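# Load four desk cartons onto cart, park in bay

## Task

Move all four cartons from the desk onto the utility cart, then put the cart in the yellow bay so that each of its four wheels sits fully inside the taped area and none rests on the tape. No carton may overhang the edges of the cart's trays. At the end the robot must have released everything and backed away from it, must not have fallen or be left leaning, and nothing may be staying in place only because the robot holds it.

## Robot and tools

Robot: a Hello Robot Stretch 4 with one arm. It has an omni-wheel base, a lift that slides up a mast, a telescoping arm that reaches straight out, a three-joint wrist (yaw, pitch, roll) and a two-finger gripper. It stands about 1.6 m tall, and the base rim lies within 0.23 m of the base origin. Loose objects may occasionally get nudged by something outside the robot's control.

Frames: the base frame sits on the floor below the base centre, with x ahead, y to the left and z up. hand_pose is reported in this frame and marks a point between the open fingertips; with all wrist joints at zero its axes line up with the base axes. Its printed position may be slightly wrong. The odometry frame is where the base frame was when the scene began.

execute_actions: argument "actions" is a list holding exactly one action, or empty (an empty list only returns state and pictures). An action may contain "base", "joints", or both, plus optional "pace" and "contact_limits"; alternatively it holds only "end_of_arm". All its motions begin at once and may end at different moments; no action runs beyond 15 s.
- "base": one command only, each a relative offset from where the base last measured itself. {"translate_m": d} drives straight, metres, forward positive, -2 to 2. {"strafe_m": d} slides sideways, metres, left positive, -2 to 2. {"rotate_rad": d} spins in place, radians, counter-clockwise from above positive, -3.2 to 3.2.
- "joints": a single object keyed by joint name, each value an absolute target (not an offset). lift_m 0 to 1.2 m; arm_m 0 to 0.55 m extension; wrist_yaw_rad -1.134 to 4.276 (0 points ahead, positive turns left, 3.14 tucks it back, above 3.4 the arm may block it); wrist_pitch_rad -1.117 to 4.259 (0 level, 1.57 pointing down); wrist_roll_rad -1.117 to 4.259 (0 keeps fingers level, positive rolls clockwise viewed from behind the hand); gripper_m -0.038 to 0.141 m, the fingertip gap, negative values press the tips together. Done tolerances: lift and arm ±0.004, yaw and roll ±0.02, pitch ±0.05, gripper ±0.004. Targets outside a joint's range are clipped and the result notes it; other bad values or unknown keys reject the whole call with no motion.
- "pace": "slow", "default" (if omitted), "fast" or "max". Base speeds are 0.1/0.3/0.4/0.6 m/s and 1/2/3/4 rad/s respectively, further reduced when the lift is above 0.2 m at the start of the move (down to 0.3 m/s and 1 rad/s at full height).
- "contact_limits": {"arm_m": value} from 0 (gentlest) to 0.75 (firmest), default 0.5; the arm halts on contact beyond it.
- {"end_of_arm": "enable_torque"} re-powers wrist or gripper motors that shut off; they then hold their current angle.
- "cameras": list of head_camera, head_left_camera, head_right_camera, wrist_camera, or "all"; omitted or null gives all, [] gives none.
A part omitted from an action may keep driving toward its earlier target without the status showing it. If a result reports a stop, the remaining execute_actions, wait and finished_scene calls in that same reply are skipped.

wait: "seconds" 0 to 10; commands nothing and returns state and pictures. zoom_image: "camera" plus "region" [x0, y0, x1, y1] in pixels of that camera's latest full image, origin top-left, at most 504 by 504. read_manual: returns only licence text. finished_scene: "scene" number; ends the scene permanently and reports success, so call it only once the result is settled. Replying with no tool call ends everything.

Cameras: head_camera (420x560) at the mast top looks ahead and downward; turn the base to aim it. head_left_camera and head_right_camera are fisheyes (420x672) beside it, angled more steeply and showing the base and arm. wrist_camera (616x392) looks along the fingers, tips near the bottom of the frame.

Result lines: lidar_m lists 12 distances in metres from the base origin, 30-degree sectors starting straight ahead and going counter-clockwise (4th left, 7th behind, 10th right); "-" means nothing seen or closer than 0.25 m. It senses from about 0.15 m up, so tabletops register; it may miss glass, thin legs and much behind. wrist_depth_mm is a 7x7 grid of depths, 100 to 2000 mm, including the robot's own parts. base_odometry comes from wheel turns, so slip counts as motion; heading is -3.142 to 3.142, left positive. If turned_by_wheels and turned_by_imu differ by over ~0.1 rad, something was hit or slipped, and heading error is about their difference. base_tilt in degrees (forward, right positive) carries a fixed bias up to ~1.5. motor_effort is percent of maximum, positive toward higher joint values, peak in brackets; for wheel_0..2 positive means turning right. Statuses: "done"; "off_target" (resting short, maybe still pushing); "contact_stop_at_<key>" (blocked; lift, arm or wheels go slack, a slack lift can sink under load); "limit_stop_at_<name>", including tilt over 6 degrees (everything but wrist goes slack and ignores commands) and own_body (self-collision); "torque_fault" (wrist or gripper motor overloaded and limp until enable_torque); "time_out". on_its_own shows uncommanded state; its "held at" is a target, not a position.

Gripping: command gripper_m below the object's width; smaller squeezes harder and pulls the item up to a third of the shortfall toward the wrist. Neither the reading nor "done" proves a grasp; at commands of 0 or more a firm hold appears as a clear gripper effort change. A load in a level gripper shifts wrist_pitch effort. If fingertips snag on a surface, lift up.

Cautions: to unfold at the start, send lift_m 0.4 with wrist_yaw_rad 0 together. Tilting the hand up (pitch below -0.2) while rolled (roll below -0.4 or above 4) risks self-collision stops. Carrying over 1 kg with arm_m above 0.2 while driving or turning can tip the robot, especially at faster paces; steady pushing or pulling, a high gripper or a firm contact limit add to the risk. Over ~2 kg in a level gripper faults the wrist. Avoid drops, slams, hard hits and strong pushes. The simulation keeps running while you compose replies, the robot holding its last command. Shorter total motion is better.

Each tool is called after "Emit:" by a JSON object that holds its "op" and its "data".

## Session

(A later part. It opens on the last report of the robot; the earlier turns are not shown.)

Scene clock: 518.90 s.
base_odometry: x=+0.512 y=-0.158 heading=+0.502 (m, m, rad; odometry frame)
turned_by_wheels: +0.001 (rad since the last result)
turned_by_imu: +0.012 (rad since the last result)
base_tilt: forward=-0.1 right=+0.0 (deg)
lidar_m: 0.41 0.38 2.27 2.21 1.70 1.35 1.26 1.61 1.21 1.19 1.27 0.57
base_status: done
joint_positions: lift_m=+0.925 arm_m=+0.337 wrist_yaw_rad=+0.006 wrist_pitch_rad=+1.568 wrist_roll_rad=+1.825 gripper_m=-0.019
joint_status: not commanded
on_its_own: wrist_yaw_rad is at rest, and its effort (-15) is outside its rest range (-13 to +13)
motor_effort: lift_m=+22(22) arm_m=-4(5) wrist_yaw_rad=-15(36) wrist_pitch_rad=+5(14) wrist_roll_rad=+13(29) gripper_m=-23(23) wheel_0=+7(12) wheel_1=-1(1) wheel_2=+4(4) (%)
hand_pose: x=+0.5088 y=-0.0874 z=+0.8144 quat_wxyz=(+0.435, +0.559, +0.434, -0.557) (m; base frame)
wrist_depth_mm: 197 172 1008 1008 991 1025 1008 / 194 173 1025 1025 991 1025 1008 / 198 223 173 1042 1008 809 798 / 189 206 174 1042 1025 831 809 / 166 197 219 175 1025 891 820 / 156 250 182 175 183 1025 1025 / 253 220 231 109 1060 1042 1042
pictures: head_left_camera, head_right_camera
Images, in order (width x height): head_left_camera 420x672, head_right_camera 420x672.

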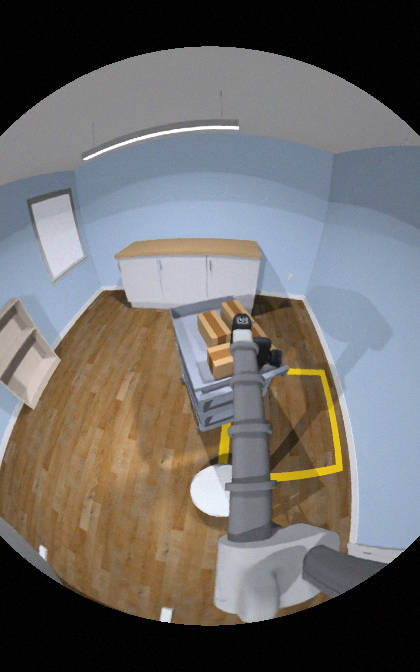

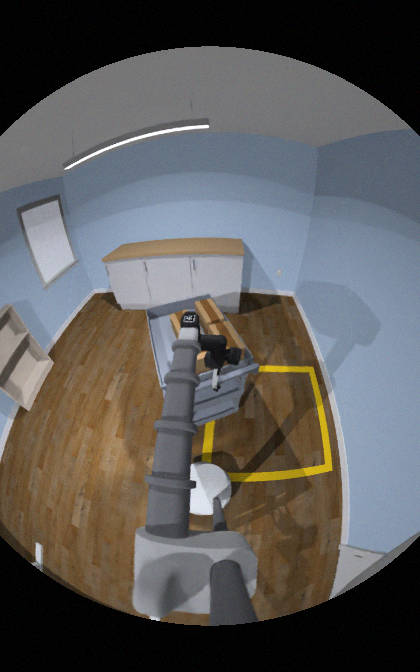

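Emit:
{"op": "execute_actions", "data": {"actions": [{"base":{"strafe_m":-0.5},"pace":"slow"}], "cameras": ["head_left_camera","head_right_camera"]}}

Scene clock: 532.20 s.
base_odometry: x=+0.752 y=-0.596 heading=+0.502 (m, m, rad; odometry frame)
turned_by_wheels: +0.001 (rad since the last result)
turned_by_imu: +0.009 (rad since the last result)
base_tilt: forward=-0.1 right=+0.0 (deg)
lidar_m: 0.40 0.38 2.82 2.71 1.87 1.47 2.12 0.95 0.68 0.67 0.74 0.55
base_status: done
joint_positions: lift_m=+0.925 arm_m=+0.337 wrist_yaw_rad=+0.007 wrist_pitch_rad=+1.570 wrist_roll_rad=+1.823 gripper_m=-0.019
joint_status: not commanded
on_its_own: wrist_yaw_rad is at rest, and its effort (-20) is outside its rest range (-13 to +13); wrist_roll_rad is at rest, and its effort (+19) is outside its rest range (-13 to +13)
motor_effort: lift_m=+22(22) arm_m=-4(4) wrist_yaw_rad=-20(26) wrist_pitch_rad=+0(10) wrist_roll_rad=+19(21) gripper_m=-21(23) wheel_0=+6(13) wheel_1=-1(7) wheel_2=+3(3) (%)
hand_pose: x=+0.5085 y=-0.0874 z=+0.8144 quat_wxyz=(+0.435, +0.558, +0.435, -0.557) (m; base frame)
wrist_depth_mm: 198 172 1025 1025 1008 1008 991 / 200 173 1025 1008 1008 1008 1008 / 192 222 174 1025 1025 820 809 / 194 206 174 1025 1025 809 809 / 170 197 225 175 1042 878 809 / 153 249 182 176 183 1060 1025 / 252 250 230 109 199 1025 1042
pictures: head_left_camera, head_right_camera
Images, in order (width x height): head_left_camera 420x672, head_right_camera 420x672.

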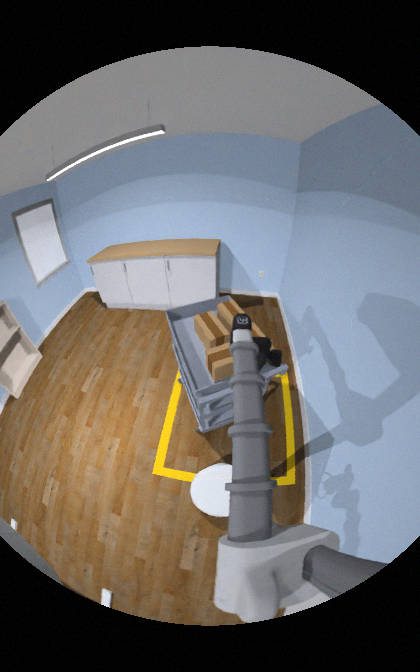

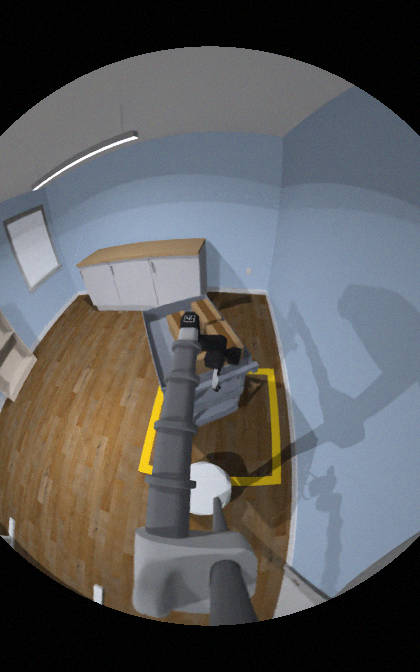

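Emit:
{"op": "execute_actions", "data": {"actions": [{"base":{"translate_m":-0.4},"pace":"slow"}], "cameras": ["head_left_camera","head_right_camera"]}}

Scene clock: 543.63 s.
base_odometry: x=+0.402 y=-0.789 heading=+0.502 (m, m, rad; odometry frame)
turned_by_wheels: +0.000 (rad since the last result)
turned_by_imu: +0.004 (rad since the last result)
base_tilt: forward=-0.1 right=+0.0 (deg)
lidar_m: 0.51 2.53 2.81 2.85 1.24 1.17 1.70 0.88 0.69 0.64 0.71 0.48
base_status: done
joint_positions: lift_m=+0.925 arm_m=+0.337 wrist_yaw_rad=+0.001 wrist_pitch_rad=+1.566 wrist_roll_rad=+1.830 gripper_m=-0.020
joint_status: not commanded
motor_effort: lift_m=+23(23) arm_m=-4(4) wrist_yaw_rad=-2(24) wrist_pitch_rad=+13(23) wrist_roll_rad=-1(19) gripper_m=-18(24) wheel_0=-3(8) wheel_1=-5(5) wheel_2=+4(14) (%)
hand_pose: x=+0.5092 y=-0.0874 z=+0.8143 quat_wxyz=(+0.433, +0.562, +0.430, -0.559) (m; base frame)
wrist_depth_mm: 126 151 214 171 1008 991 1008 / 127 156 223 172 1008 1008 991 / 131 185 231 173 1025 809 798 / 249 248 237 174 1025 809 809 / 154 208 240 175 1042 960 798 / 138 200 180 177 184 1042 1025 / 137 173 211 109 1042 1025 1042
pictures: head_left_camera, head_right_camera
Images, in order (width x height): head_left_camera 420x672, head_right_camera 420x672.

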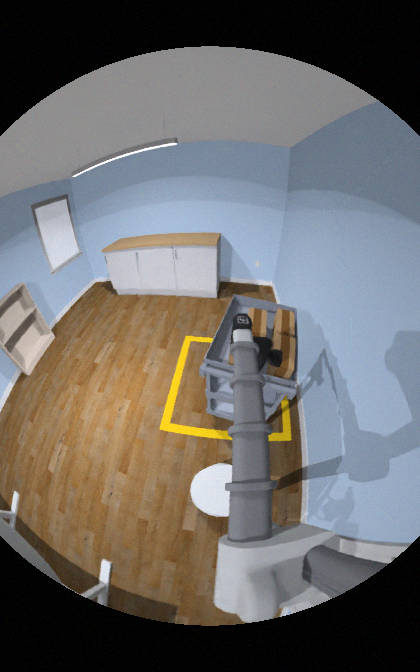

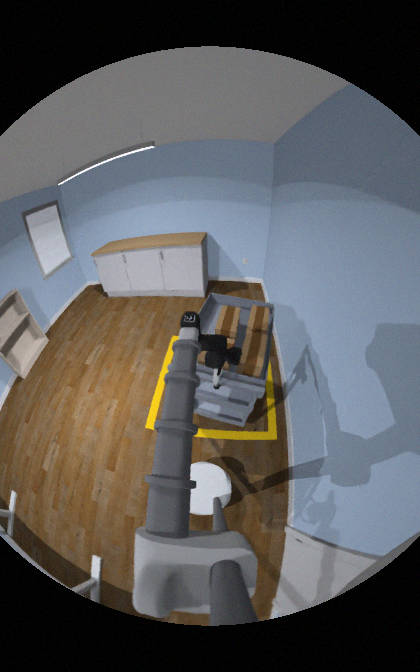

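Emit:
{"op": "execute_actions", "data": {"actions": [{"joints":{"gripper_m":0.06}}], "cameras": []}}

Emit:
{"op": "execute_actions", "data": {"actions": [{"joints":{"lift_m":1.15}}], "cameras": []}}

Emit:
{"op": "execute_actions", "data": {"actions": [{"base":{"translate_m":-0.3},"joints":{"arm_m":0.0}}], "cameras": ["head_camera","head_right_camera"]}}

Scene clock: 554.57 s.
base_odometry: x=+0.402 y=-0.789 heading=+0.502 (m, m, rad; odometry frame)
turned_by_wheels: +0.000 (rad since the last result)
turned_by_imu: +0.002 (rad since the last result)
base_tilt: forward=-0.2 right=+0.0 (deg)
lidar_m: 0.50 2.53 2.83 2.78 1.26 1.13 1.72 0.90 0.68 0.64 0.69 0.46
base_status: not commanded
joint_positions: lift_m=+0.925 arm_m=+0.337 wrist_yaw_rad=-0.001 wrist_pitch_rad=+1.574 wrist_roll_rad=+1.830 gripper_m=+0.060
joint_status: all done
motor_effort: lift_m=+22(23) arm_m=-4(4) wrist_yaw_rad=+5(5) wrist_pitch_rad=-12(13) wrist_roll_rad=-1(1) gripper_m=-3(18) wheel_0=-2(4) wheel_1=-4(5) wheel_2=+4(4) (%)
hand_pose: x=+0.5065 y=-0.0874 z=+0.8143 quat_wxyz=(+0.430, +0.560, +0.432, -0.562) (m; base frame)
wrist_depth_mm: 129 155 225 174 1008 991 1008 / 131 160 232 176 1008 1008 1008 / 136 189 226 176 1025 809 798 / 252 251 247 178 1025 809 809 / 157 207 215 179 1025 931 809 / 140 204 191 180 201 1042 1025 / 139 189 219 108 1042 1042 1060
pictures: none
No camera images: the call's "cameras" was empty. Leave "cameras" out to get every camera's image.

Scene clock: 556.57 s.
base_odometry: x=+0.402 y=-0.789 heading=+0.502 (m, m, rad; odometry frame)
turned_by_wheels: +0.000 (rad since the last result)
turned_by_imu: +0.001 (rad since the last result)
base_tilt: forward=-0.2 right=+0.1 (deg)
lidar_m: 0.46 2.54 2.81 2.80 1.26 1.14 1.70 0.87 0.69 0.64 0.71 0.47
base_status: not commanded
joint_positions: lift_m=+1.150 arm_m=+0.337 wrist_yaw_rad=+0.000 wrist_pitch_rad=+1.570 wrist_roll_rad=+1.830 gripper_m=+0.060
joint_status: all done
motor_effort: lift_m=+22(23) arm_m=-3(3) wrist_yaw_rad=+2(4) wrist_pitch_rad=+0(12) wrist_roll_rad=-1(1) gripper_m=-4(3) wheel_0=-2(2) wheel_1=-4(4) wheel_2=+3(4) (%)
hand_pose: x=+0.5077 y=-0.0874 z=+1.0393 quat_wxyz=(+0.431, +0.561, +0.431, -0.560) (m; base frame)
wrist_depth_mm: 421 732 809 1229 1229 1205 1205 / 357 353 353 466 1255 1205 1205 / 359 357 357 469 1281 1042 1008 / 484 477 477 480 1255 1042 1025 / 368 364 362 798 1255 1118 1255 / 402 364 199 410 200 1255 1255 / 488 368 484 109 1281 1281 1281
pictures: none
No camera images: the call's "cameras" was empty. Leave "cameras" out to get every camera's image.

Scene clock: 559.03 s.
base_odometry: x=+0.139 y=-0.933 heading=+0.502 (m, m, rad; odometry frame)
turned_by_wheels: +0.000 (rad since the last result)
turned_by_imu: +0.001 (rad since the last result)
base_tilt: forward=-0.1 right=+0.1 (deg)
lidar_m: 0.76 2.84 2.87 1.96 0.87 1.02 1.41 0.85 0.65 0.63 0.69 0.78
base_status: done
joint_positions: lift_m=+1.150 arm_m=+0.001 wrist_yaw_rad=+0.000 wrist_pitch_rad=+1.570 wrist_roll_rad=+1.830 gripper_m=+0.060
joint_status: all done
motor_effort: lift_m=+22(22) arm_m=-4(5) wrist_yaw_rad=+2(2) wrist_pitch_rad=+0(1) wrist_roll_rad=-1(1) gripper_m=-2(5) wheel_0=-4(7) wheel_1=-2(3) wheel_2=+2(12) (%)
hand_pose: x=+0.1718 y=-0.0874 z=+1.0394 quat_wxyz=(+0.431, +0.561, +0.431, -0.560) (m; base frame)
wrist_depth_mm: 1025 1118 1229 1205 1255 1205 1229 / 1255 1281 1281 1229 1255 1229 1205 / 1281 1281 1281 1255 1255 1229 1229 / 1160 1281 1281 1281 1060 1255 1229 / 1160 1281 1281 1281 1042 1229 1229 / 1138 1281 198 1281 200 1255 1255 / 1308 1308 1308 109 1281 1255 1255
pictures: head_camera, head_right_camera
Images, in order (width x height): head_camera 420x560, head_right_camera 420x672.

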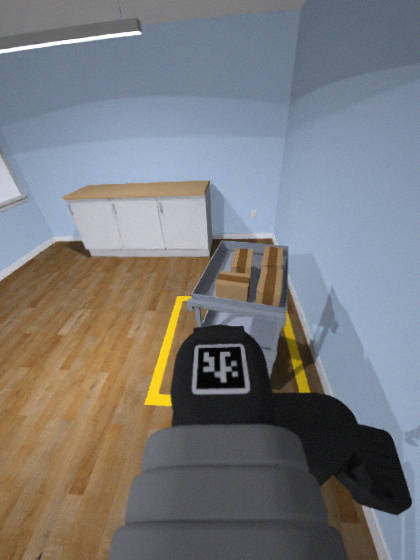

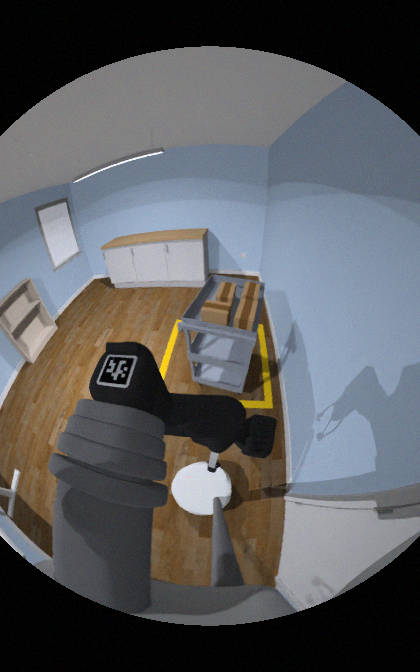

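Emit:
{"op": "zoom_image", "data": {"camera": "head_right_camera", "region": [130, 260, 310, 420]}}

Region (130, 260, 310, 420) of head_right_camera's 420x672 image, scaled by 2.800, with more detail than that image has.

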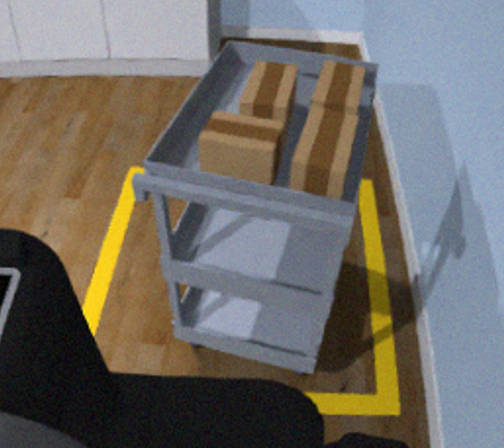

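Emit:
{"op": "finished_scene", "data": {"scene": 2}}

The scene is finished: the task was done.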